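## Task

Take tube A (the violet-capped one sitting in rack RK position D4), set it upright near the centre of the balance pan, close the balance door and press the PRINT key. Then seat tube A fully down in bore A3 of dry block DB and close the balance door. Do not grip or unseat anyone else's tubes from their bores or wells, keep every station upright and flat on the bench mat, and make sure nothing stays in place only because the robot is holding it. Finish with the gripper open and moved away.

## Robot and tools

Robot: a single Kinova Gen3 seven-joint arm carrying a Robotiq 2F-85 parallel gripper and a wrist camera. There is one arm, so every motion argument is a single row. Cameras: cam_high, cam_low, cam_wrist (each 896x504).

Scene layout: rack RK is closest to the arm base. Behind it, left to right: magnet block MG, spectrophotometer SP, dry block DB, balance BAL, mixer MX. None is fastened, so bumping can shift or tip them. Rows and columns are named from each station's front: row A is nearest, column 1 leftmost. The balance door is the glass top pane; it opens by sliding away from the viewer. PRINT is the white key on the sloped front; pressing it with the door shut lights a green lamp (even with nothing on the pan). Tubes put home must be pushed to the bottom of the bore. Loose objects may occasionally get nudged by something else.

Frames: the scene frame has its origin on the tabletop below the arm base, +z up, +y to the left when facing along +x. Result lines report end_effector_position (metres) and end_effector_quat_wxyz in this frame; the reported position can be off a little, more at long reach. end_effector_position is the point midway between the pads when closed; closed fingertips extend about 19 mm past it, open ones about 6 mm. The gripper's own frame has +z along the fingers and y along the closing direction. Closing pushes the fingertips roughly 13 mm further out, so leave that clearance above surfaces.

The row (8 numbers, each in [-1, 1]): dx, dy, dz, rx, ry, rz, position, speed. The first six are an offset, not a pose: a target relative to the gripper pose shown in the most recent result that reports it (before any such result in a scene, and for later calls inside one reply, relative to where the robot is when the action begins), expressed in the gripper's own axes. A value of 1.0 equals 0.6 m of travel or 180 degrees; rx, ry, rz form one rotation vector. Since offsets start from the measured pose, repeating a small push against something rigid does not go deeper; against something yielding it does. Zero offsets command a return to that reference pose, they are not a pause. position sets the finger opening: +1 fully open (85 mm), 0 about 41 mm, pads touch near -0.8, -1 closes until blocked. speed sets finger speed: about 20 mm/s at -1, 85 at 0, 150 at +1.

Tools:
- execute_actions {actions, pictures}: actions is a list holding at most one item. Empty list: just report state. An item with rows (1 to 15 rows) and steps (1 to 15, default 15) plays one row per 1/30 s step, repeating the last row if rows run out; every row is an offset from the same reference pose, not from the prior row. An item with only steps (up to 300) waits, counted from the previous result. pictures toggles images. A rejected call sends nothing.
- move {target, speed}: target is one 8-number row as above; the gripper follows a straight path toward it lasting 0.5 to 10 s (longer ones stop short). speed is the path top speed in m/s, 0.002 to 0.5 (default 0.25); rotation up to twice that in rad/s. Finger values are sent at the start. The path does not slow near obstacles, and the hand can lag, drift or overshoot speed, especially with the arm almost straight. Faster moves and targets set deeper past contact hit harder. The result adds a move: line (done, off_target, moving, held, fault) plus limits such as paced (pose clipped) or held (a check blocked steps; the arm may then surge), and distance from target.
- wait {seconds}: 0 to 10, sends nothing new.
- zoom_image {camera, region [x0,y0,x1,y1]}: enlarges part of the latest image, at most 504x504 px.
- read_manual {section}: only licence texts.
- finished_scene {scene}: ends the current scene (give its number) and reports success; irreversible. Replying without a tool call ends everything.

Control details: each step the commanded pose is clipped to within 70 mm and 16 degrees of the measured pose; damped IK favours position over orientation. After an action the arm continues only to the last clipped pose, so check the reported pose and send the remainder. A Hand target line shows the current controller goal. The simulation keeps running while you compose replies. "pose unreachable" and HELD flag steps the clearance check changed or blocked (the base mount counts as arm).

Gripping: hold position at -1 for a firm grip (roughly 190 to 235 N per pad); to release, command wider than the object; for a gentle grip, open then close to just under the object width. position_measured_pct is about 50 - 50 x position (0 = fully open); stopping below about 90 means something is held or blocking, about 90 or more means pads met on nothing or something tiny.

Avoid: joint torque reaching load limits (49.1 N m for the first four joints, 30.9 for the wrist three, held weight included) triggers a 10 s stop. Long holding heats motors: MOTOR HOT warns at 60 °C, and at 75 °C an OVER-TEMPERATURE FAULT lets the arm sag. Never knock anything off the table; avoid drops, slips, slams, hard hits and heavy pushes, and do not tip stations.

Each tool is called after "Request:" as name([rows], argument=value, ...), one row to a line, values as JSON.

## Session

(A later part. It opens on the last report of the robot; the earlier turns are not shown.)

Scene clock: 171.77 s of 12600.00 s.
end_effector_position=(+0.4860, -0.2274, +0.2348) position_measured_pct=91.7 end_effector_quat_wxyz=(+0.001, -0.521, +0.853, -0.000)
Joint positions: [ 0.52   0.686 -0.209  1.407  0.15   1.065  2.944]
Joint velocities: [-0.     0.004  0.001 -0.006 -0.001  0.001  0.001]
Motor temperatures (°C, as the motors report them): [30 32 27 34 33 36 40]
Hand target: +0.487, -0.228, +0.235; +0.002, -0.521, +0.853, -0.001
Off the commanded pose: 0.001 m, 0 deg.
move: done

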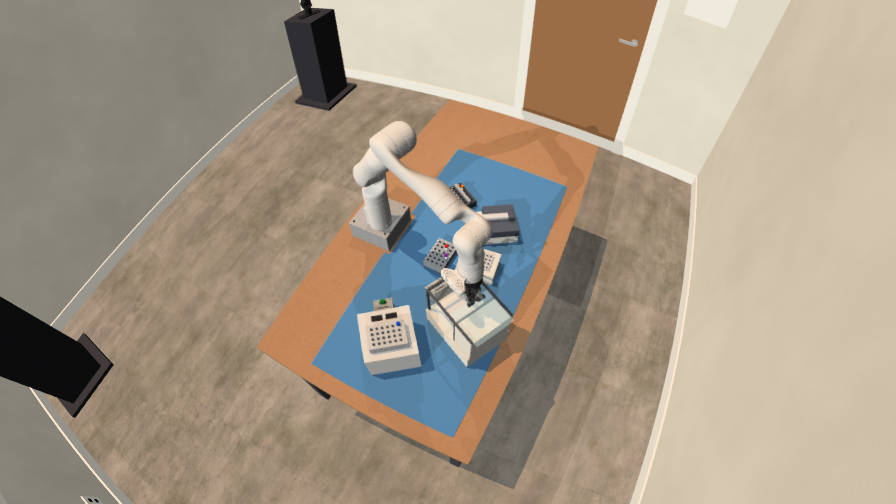

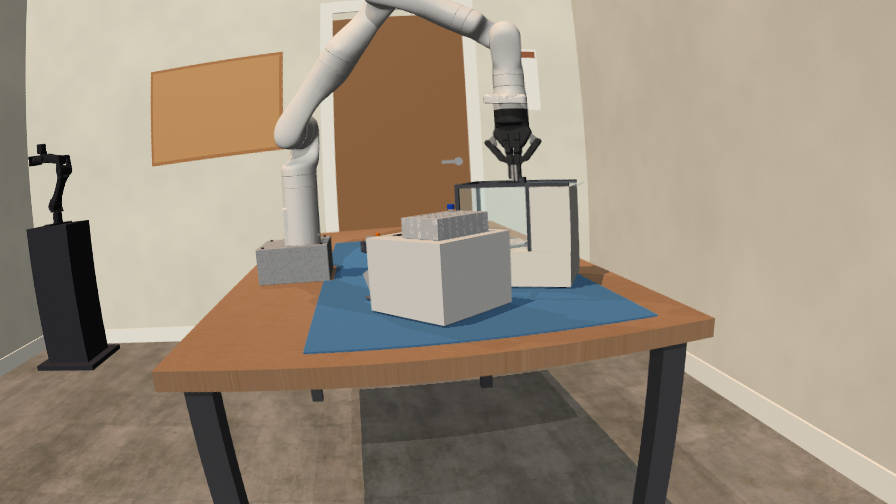

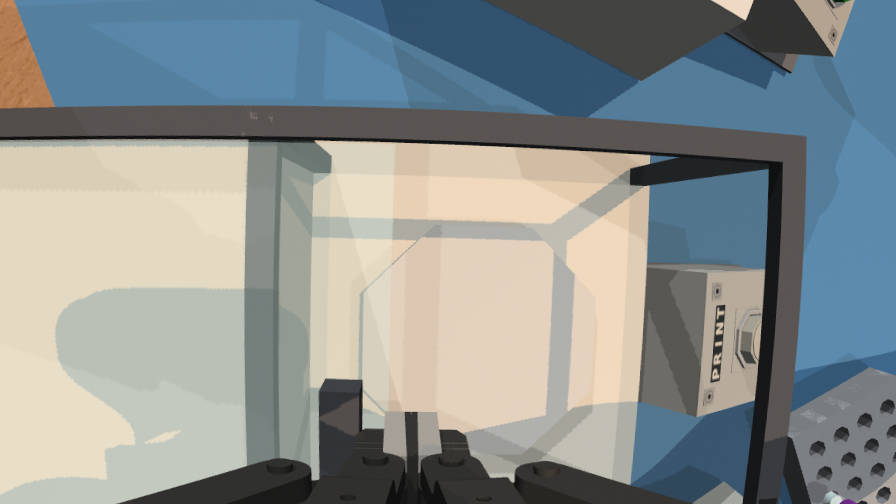

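Request:
move(target=[0,-0.015,0,0,0,0,-1,0], speed=0.015)

Scene clock: 175.83 s of 12600.00 s.
end_effector_position=(+0.4933, -0.2312, +0.2349) position_measured_pct=91.7 end_effector_quat_wxyz=(+0.001, -0.521, +0.853, +0.000)
Joint positions: [ 0.517  0.704 -0.208  1.371  0.15   1.084  2.948]
Joint velocities: [-0.     0.004  0.002 -0.007 -0.     0.002  0.001]
Motor temperatures (°C, as the motors report them): [30 32 27 34 33 36 40]
Hand target: +0.494, -0.231, +0.235; +0.001, -0.521, +0.853, -0.000
Off the commanded pose: 0.001 m, 0 deg.
move: done

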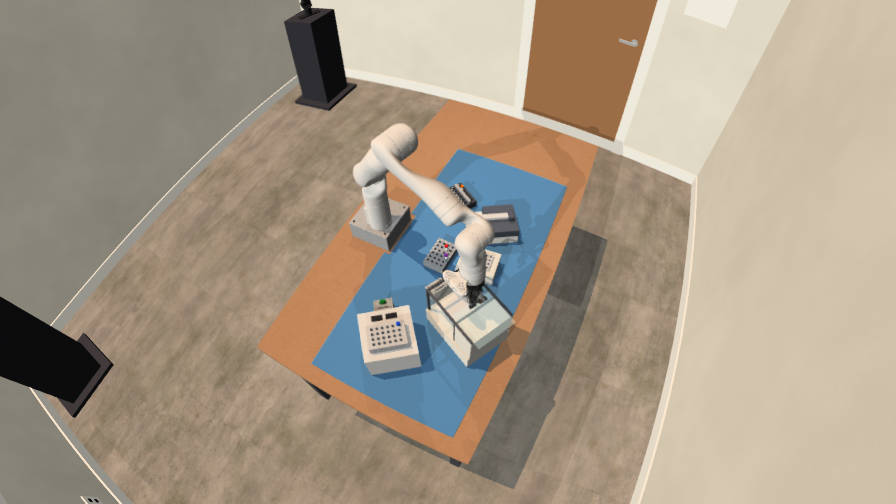

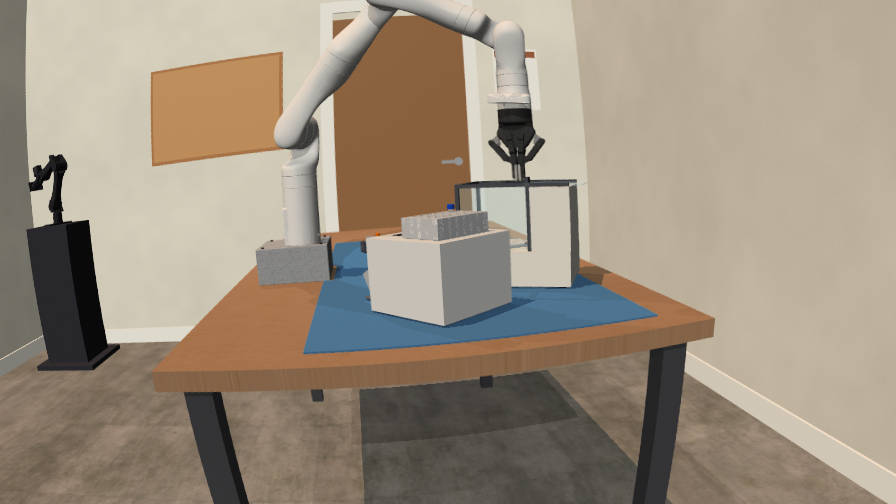

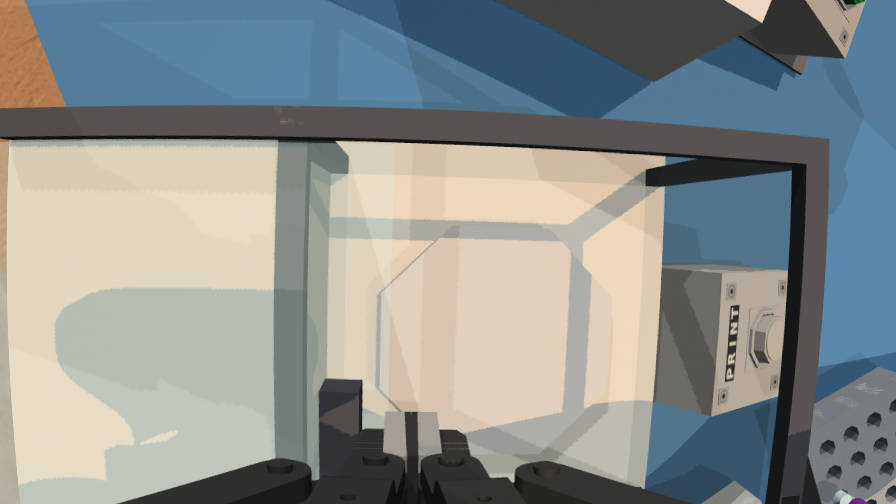

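Request:
move(target=[-0.175,0.46,-0.06,0,0,-0.1505,-0.2,0])

Request:
move(target=[0,0,0.27,0,0,0,-0.2,0], speed=0.15)

Scene clock: 201.23 s of 12600.00 s.
end_effector_position=(+0.2944, -0.0132, +0.2698) position_measured_pct=59.9 end_effector_quat_wxyz=(-0.000, +0.707, -0.708, -0.000)
Joint positions: [ 0.369  0.166 -0.452  2.143  0.094  0.855  2.993]
Joint velocities: [-0.002 -0.008 -0.003  0.002 -0.     0.002 -0.001]
Motor temperatures (°C, as the motors report them): [30 33 27 34 33 36 40]
Hand target: +0.294, -0.013, +0.270; -0.000, +0.707, -0.708, +0.000
Off the commanded pose: 0.002 m, 0 deg.
move: done

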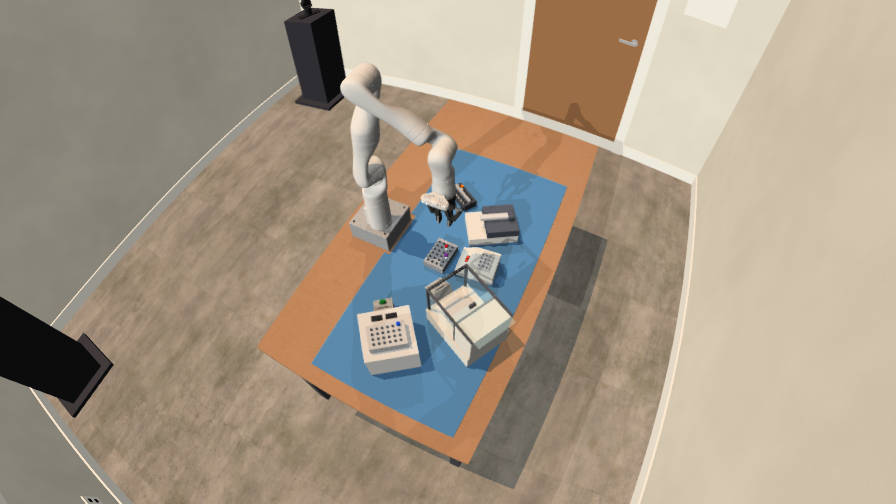

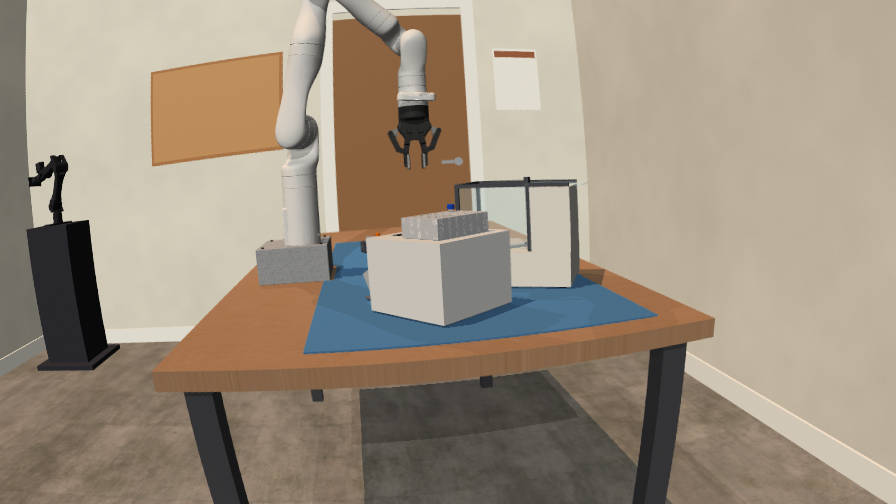

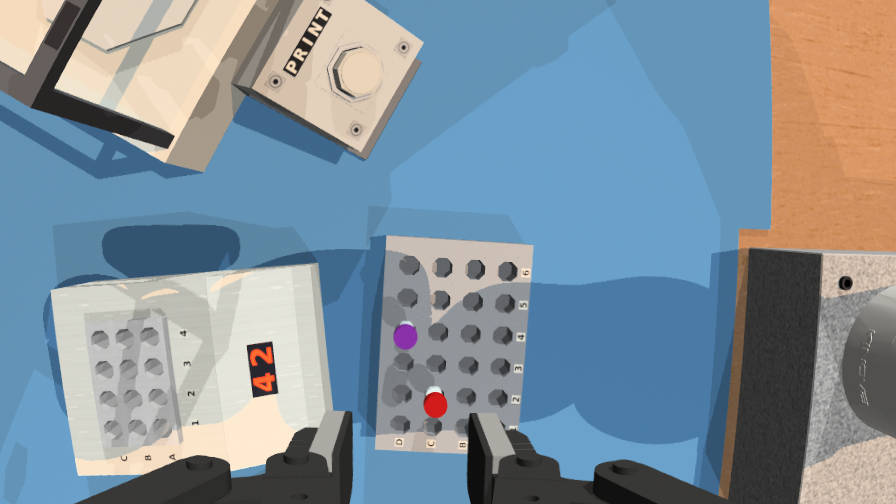

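Scene clock: 202.87 s of 12600.00 s.
end_effector_position=(+0.2950, -0.0139, +0.1084) position_measured_pct=59.9 end_effector_quat_wxyz=(+0.000, +0.706, -0.708, +0.000)
Joint positions: [ 0.124  0.58  -0.204  2.349  0.465  0.249  2.632]
Joint velocities: [-0.015  0.006  0.005  0.002  0.003 -0.003 -0.007]
Motor temperatures (°C, as the motors report them): [30 33 27 34 33 36 40]
Hand target: +0.295, -0.014, +0.108; +0.000, +0.706, -0.708, +0.000
Off the commanded pose: 0.001 m, 0 deg.
move: done

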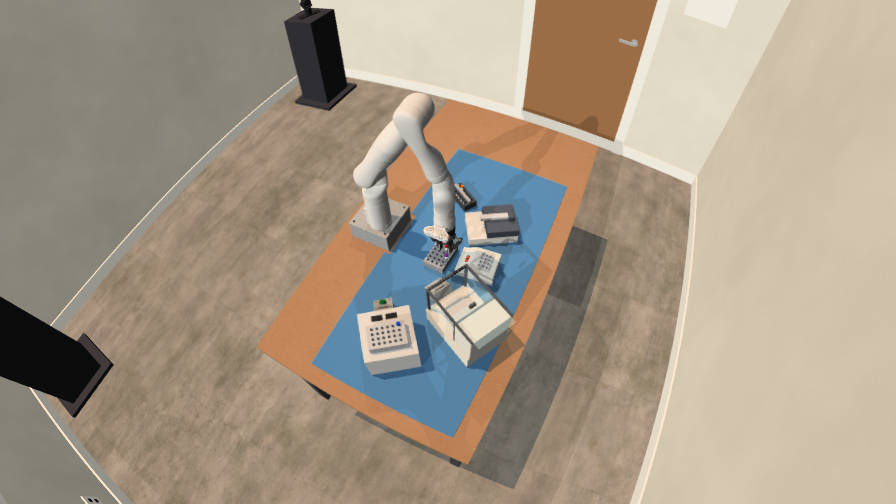

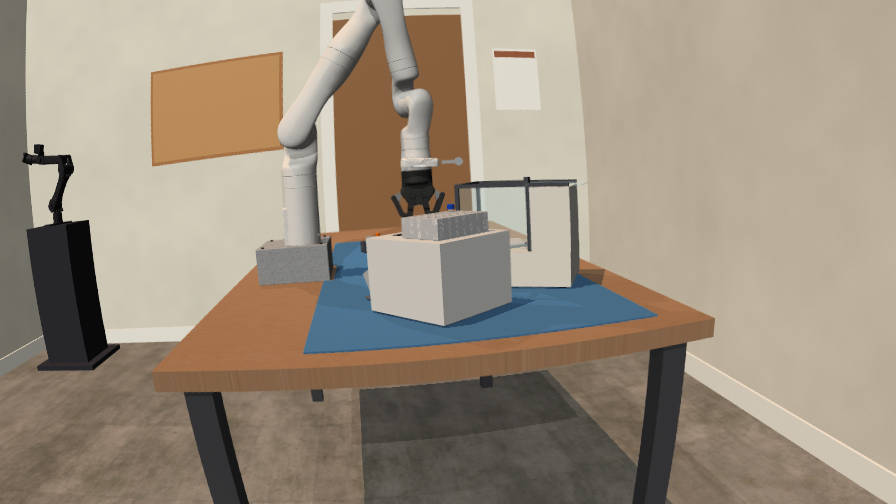

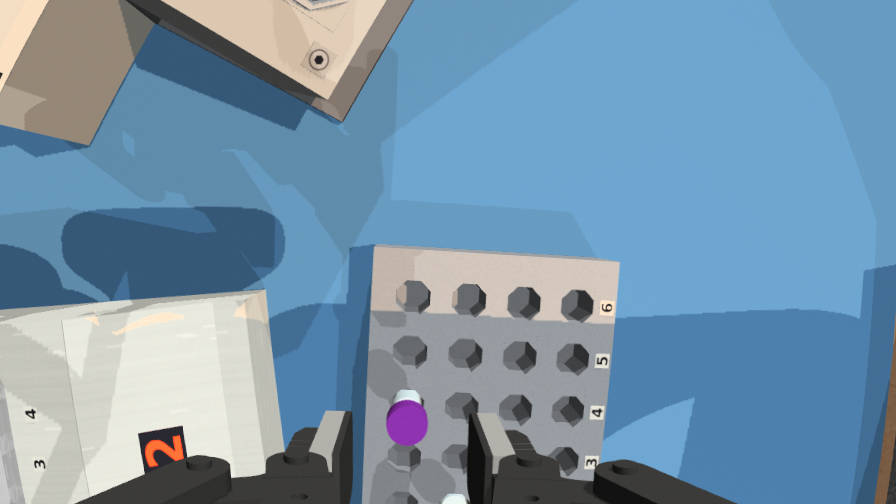

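Request:
move(target=[-0.004,0,0.05,0,0,0,-0.2,0], speed=0.04)

Scene clock: 206.73 s of 12600.00 s.
end_effector_position=(+0.2953, -0.0117, +0.0787) position_measured_pct=59.9 end_effector_quat_wxyz=(-0.000, +0.706, -0.708, +0.001)
Joint positions: [ 0.035  0.674 -0.097  2.362  0.506  0.125  2.588]
Joint velocities: [-0.009  0.007  0.004  0.002  0.    -0.005 -0.002]
Motor temperatures (°C, as the motors report them): [30 33 27 34 33 36 40]
Hand target: +0.295, -0.012, +0.078; +0.000, +0.706, -0.708, +0.000
Off the commanded pose: 0.000 m, 0 deg.
move: done

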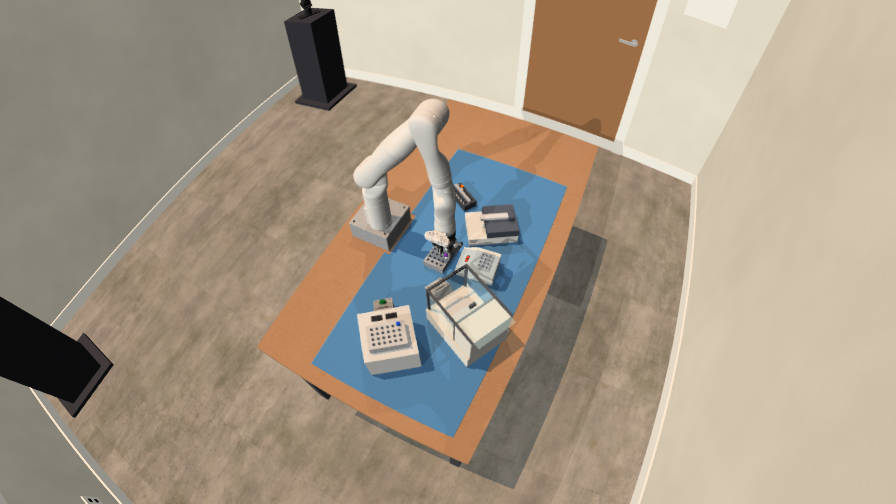

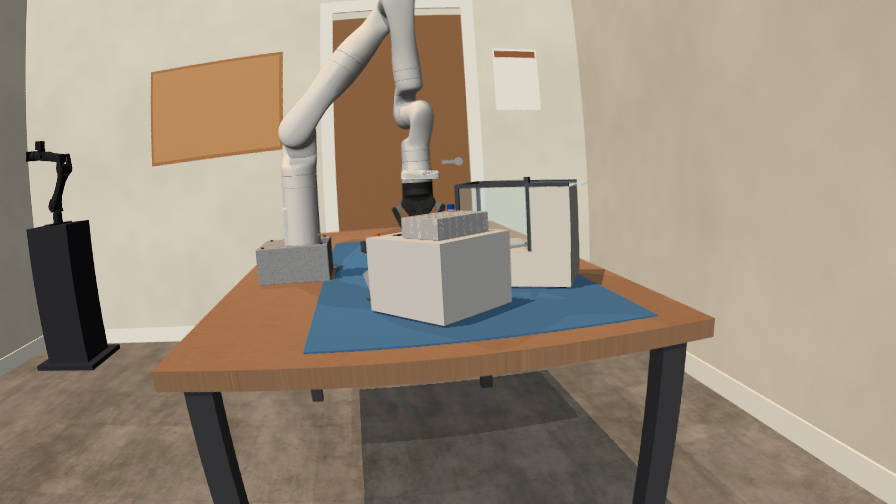

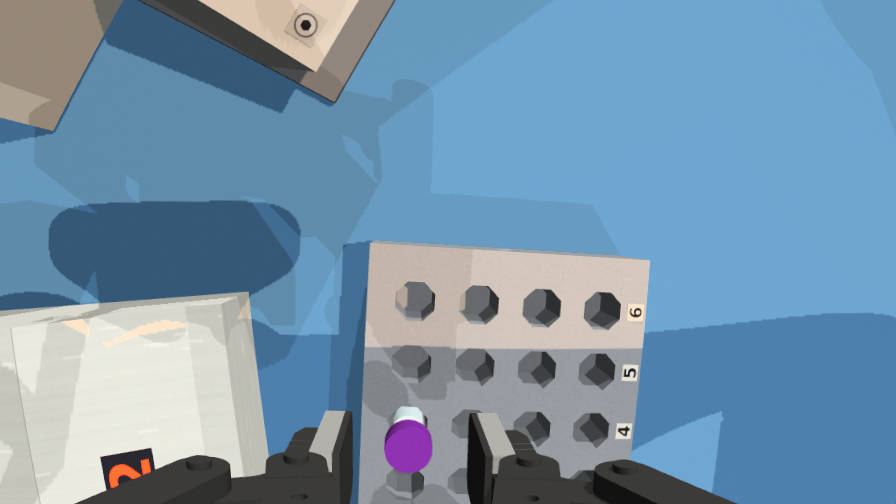

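Request:
move(target=[0,0,0.04,0,0,0,-0.2,0], speed=0.03)

Scene clock: 212.70 s of 12600.00 s.
end_effector_position=(+0.2956, -0.0119, +0.0550) position_measured_pct=59.9 end_effector_quat_wxyz=(-0.000, +0.706, -0.709, +0.001)
Joint positions: [-0.022  0.754 -0.02   2.365  0.518  0.027  2.576]
Joint velocities: [-0.006  0.007  0.003  0.003 -0.001 -0.004  0.   ]
Motor temperatures (°C, as the motors report them): [30 33 27 34 33 36 40]
Hand target: +0.295, -0.012, +0.055; -0.000, +0.706, -0.708, +0.001
Off the commanded pose: 0.000 m, 0 deg.
move: done

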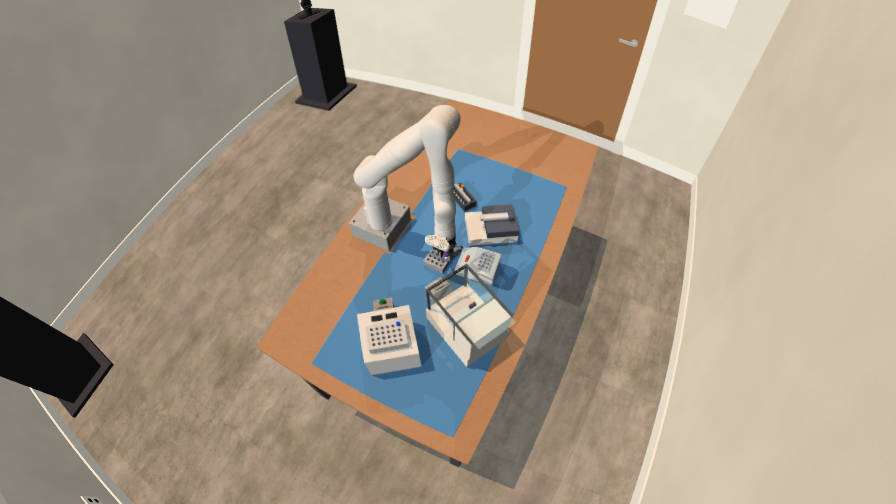

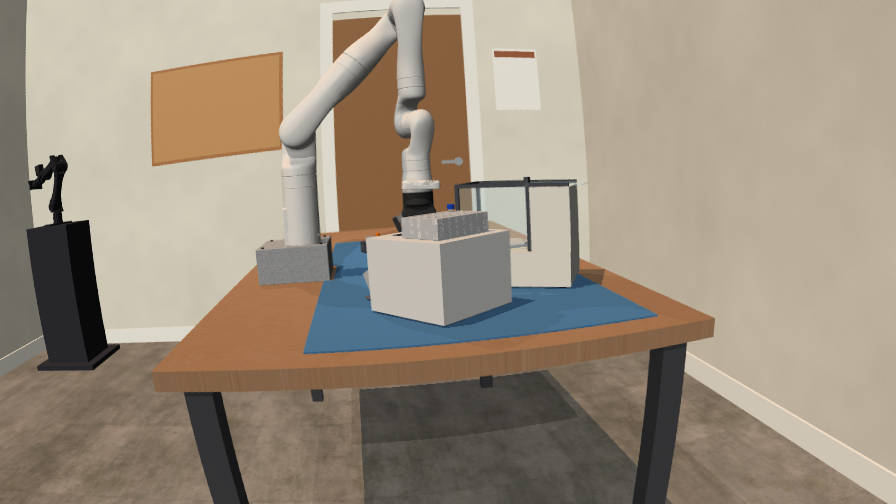

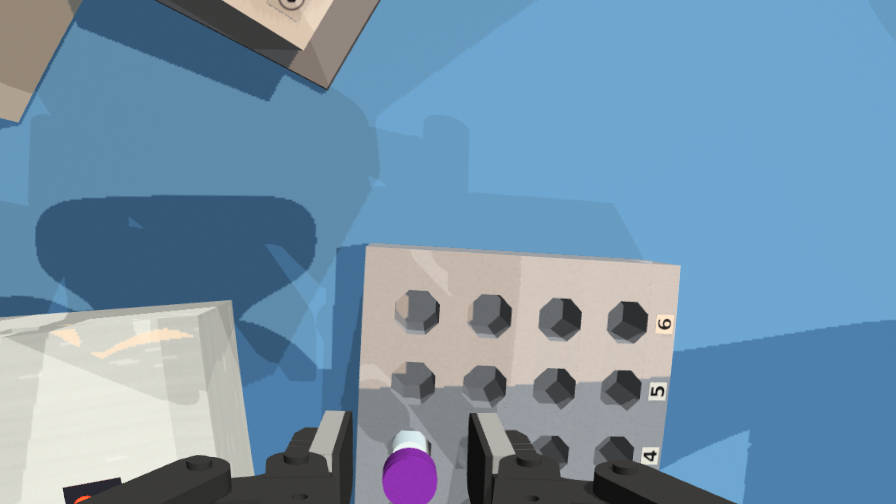

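Request:
execute_actions([
  {"rows":[[0,0,0,0,0,0,-0.66,-0.3]],"steps":15},
])

Scene clock: 216.60 s of 12600.00 s.
end_effector_position=(+0.2956, -0.0119, +0.0551) position_measured_pct=80.6 end_effector_quat_wxyz=(-0.000, +0.706, -0.709, +0.001)
Joint positions: [-0.022  0.754 -0.02   2.365  0.518  0.027  2.576]
Joint velocities: [ 0.    -0.     0.001 -0.002 -0.001  0.002 -0.   ]
Motor temperatures (°C, as the motors report them): [30 33 27 34 33 36 40]
Hand target: +0.296, -0.012, +0.055; -0.000, +0.706, -0.709, +0.001
Off the commanded pose: 0.000 m, 0 deg.
Steps of this call (steps 1 to 102: nothing new was sent; steps 103 to 117: all 15 steps of this action). Readings (end_effector_position | what the end effector reports):
103: (+0.2955, -0.0118, +0.0548) | position_measured_pct=59.9
104: (+0.2955, -0.0118, +0.0549) | position_measured_pct=60.3
106: (+0.2956, -0.0118, +0.0550) | position_measured_pct=63.5
110: (+0.2956, -0.0119, +0.0550) | position_measured_pct=72.2
117: the state above

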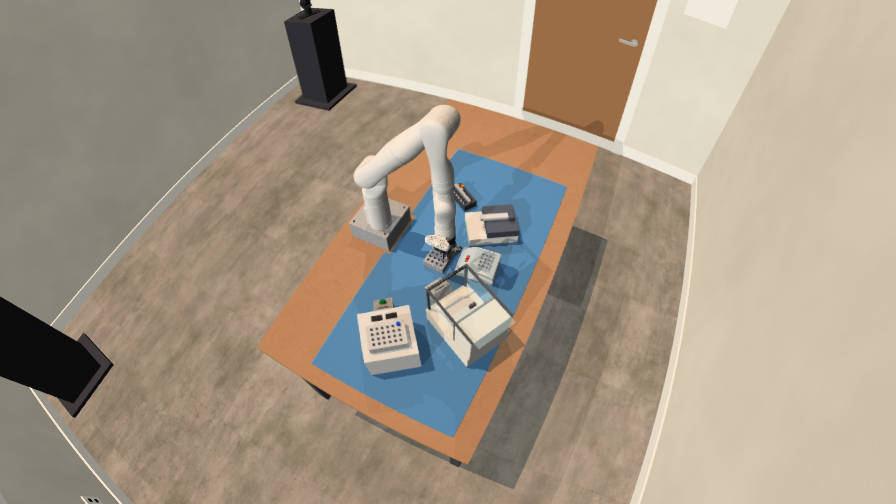

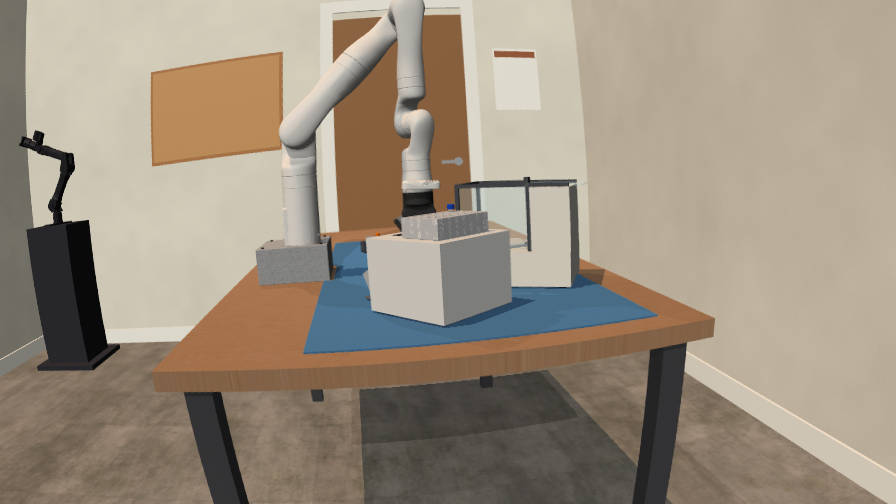

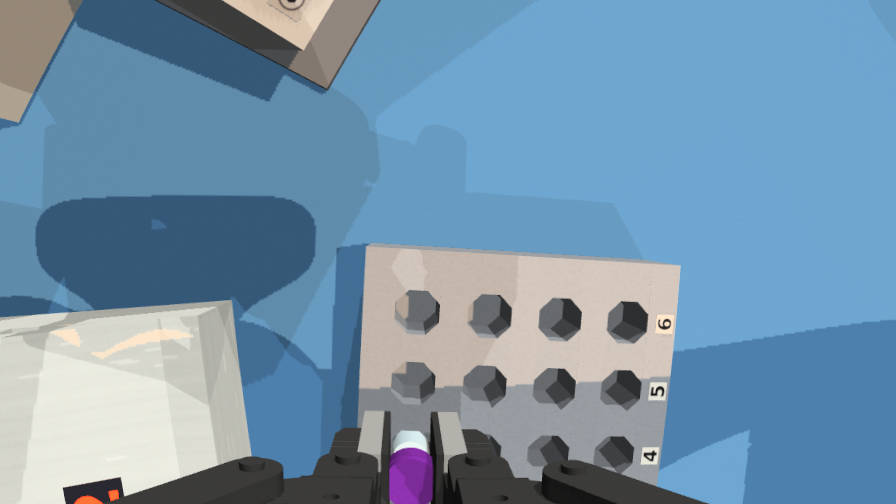

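Request:
move(target=[0,0,-0.12,0,0,0,-0.75,-0.5], speed=0.05)

Scene clock: 222.07 s of 12600.00 s.
end_effector_position=(+0.2951, -0.0116, +0.1266) position_measured_pct=82.1 end_effector_quat_wxyz=(-0.000, +0.706, -0.708, +0.001)
Joint positions: [ 0.165  0.526 -0.265  2.337  0.426  0.322  2.659]
Joint velocities: [ 0.01  -0.008 -0.004 -0.001 -0.006  0.007  0.005]
Motor temperatures (°C, as the motors report them): [30 33 27 34 33 36 40]
Hand target: +0.295, -0.012, +0.127; -0.000, +0.706, -0.709, +0.001
Off the commanded pose: 0.001 m, 0 deg.
move: done

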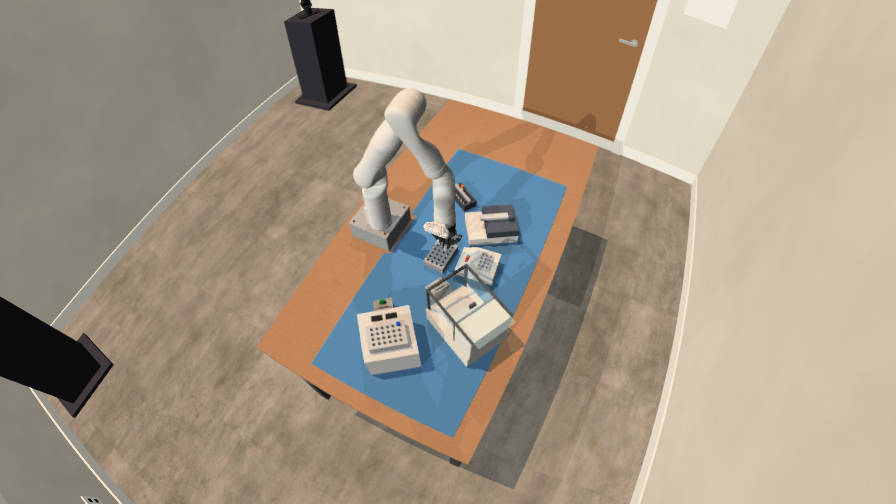

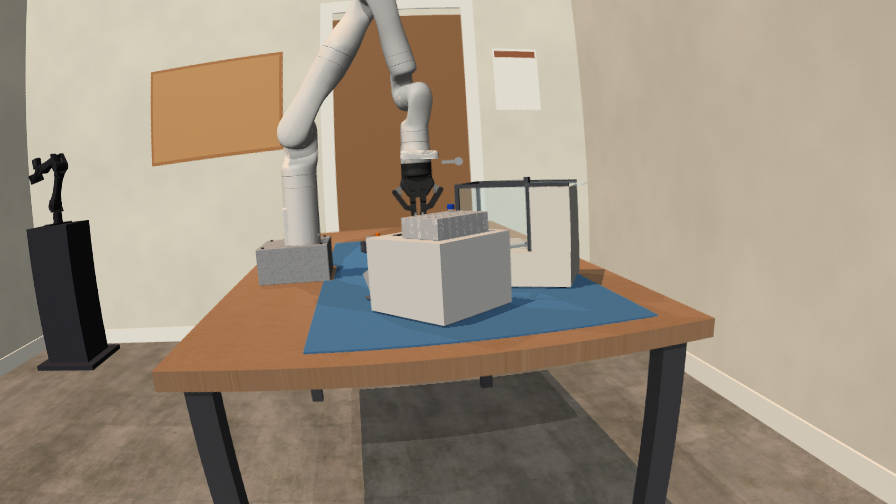

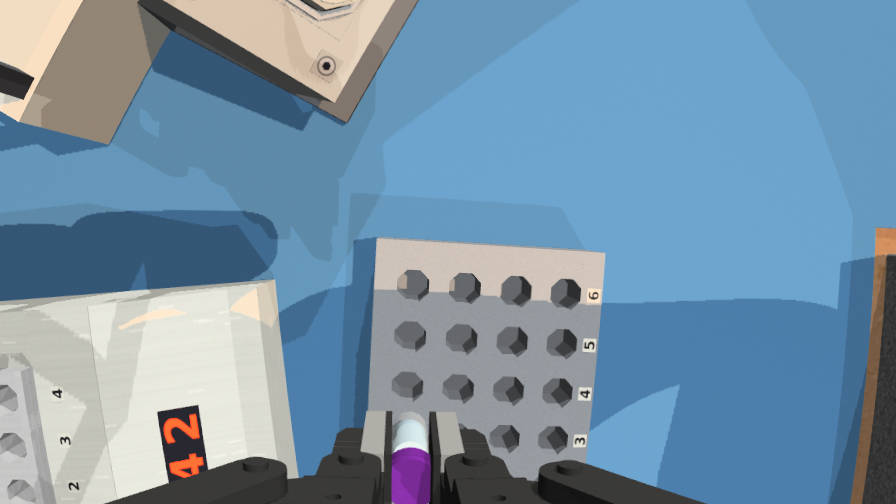

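Request:
move(target=[0.08,-0.042,-0.305,0,0,0.651,-0.75,0])

Scene clock: 242.10 s of 12600.00 s.
end_effector_position=(+0.3197, -0.0590, +0.3092) position_measured_pct=82.1 end_effector_quat_wxyz=(+0.000, +0.236, +0.972, +0.001)
Joint positions: [ 0.074  0.145  0.047  1.998 -0.011  1.001  1.213]
Joint velocities: [-0.002 -0.001 -0.001 -0.002  0.002  0.002 -0.009]
Motor temperatures (°C, as the motors report them): [30 32 27 34 33 36 40]
Hand target: +0.320, -0.059, +0.309; +0.000, +0.237, +0.972, +0.001
Off the commanded pose: 0.001 m, 0 deg.
move: done

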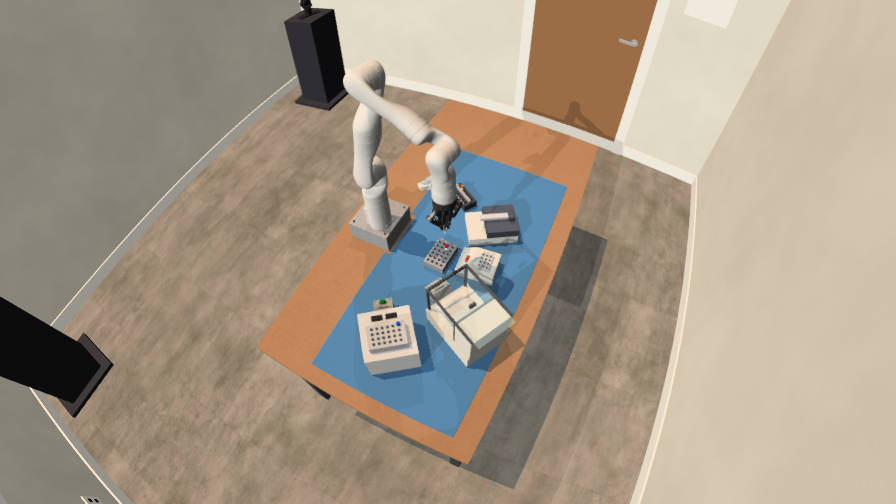

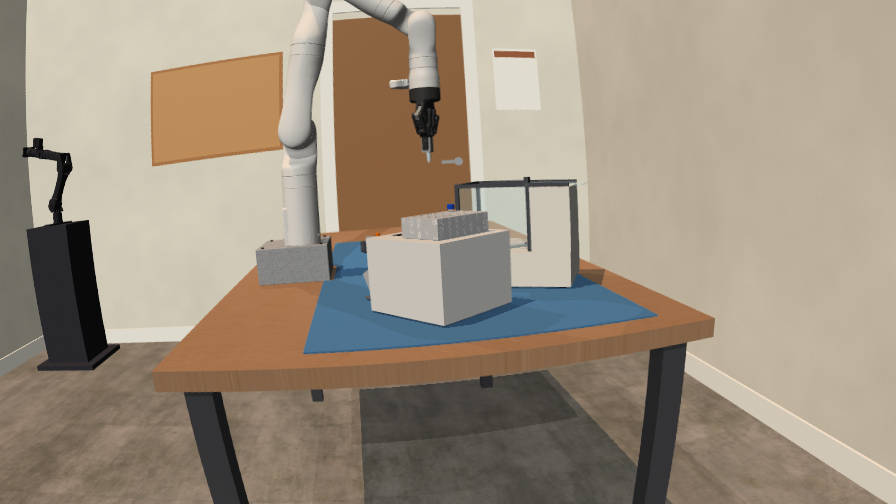

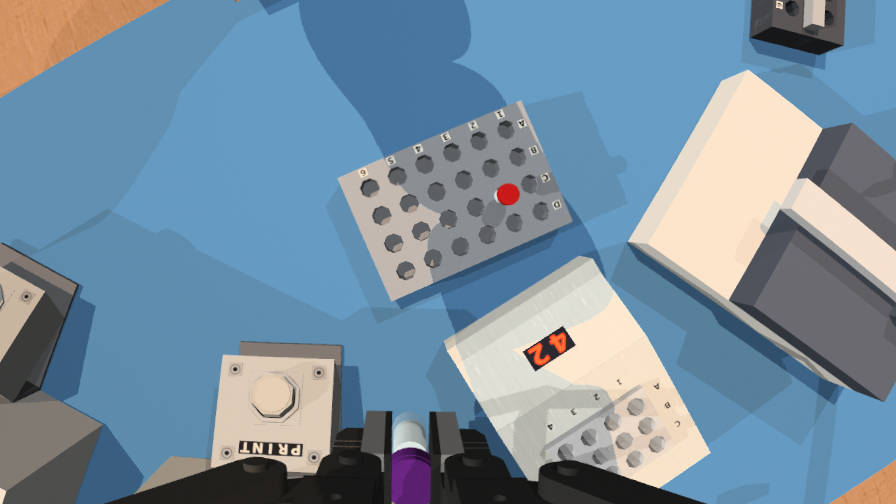

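Request:
zoom_image(camera="cam_low", region=[380, 70, 480, 170])

Region (380, 70, 480, 170) of cam_low's 896x504 image, scaled by 5.040, with more detail than that image has.

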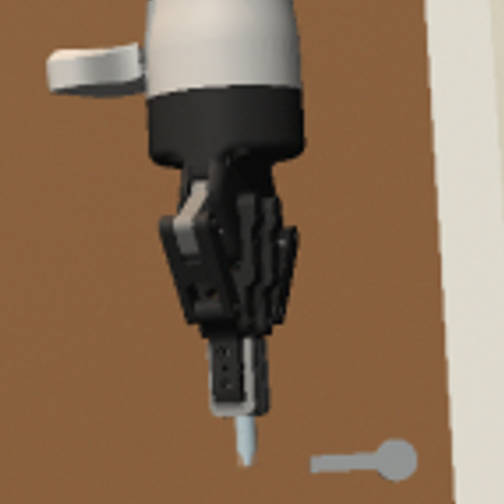

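Request:
move(target=[-0.414,-0.128,0,0,0,0,-0.75,0], speed=0.2)

Scene clock: 255.30 s of 12600.00 s.
end_effector_position=(+0.5061, -0.2402, +0.3104) position_measured_pct=82.1 end_effector_quat_wxyz=(+0.001, +0.236, +0.972, +0.001)
Joint positions: [ 0.34   0.663  0.129  1.189 -0.085  1.296  1.552]
Joint velocities: [ 0.003  0.011  0.    -0.006 -0.002  0.004  0.   ]
Motor temperatures (°C, as the motors report them): [30 32 27 34 33 36 40]
Hand target: +0.506, -0.240, +0.310; +0.000, +0.236, +0.972, +0.001
Off the commanded pose: 0.002 m, 0 deg.
move: done

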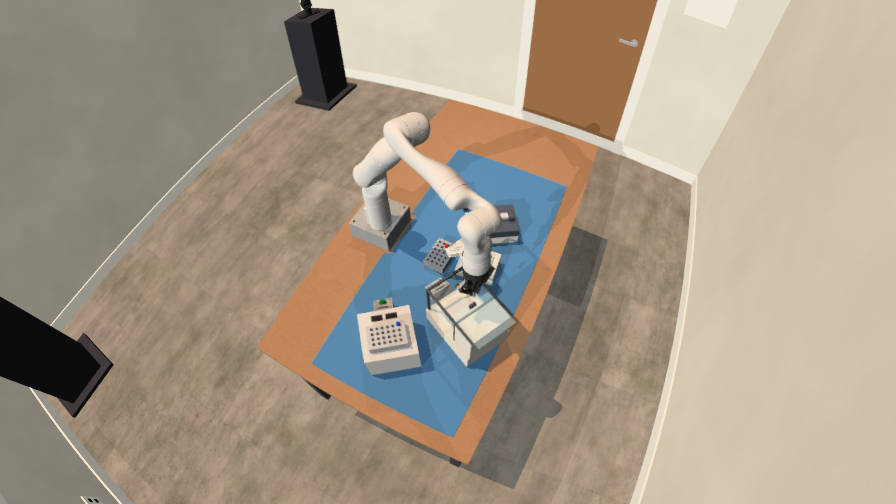

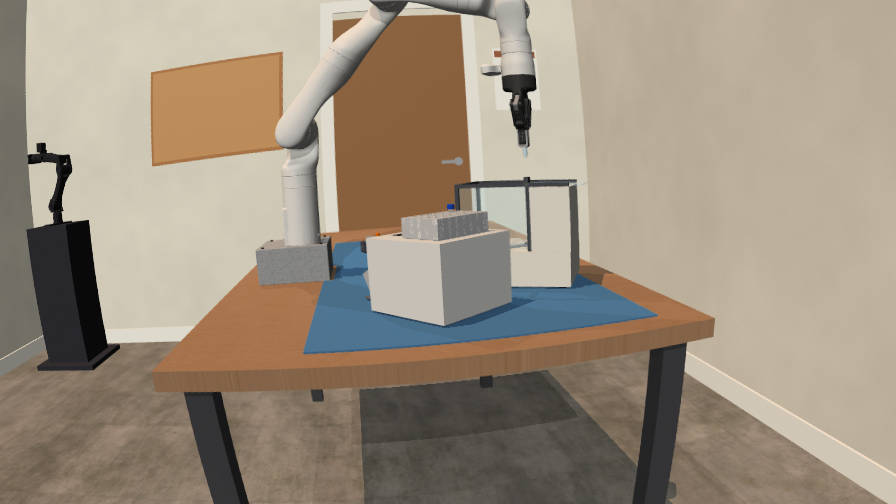

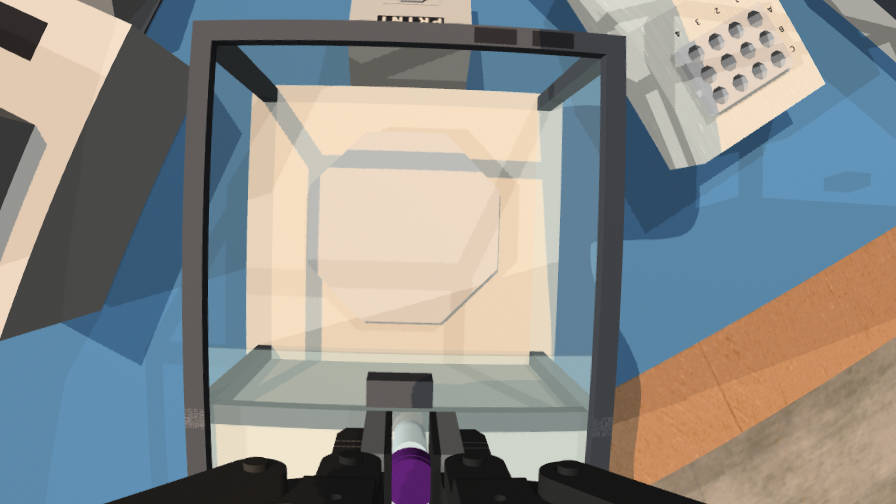

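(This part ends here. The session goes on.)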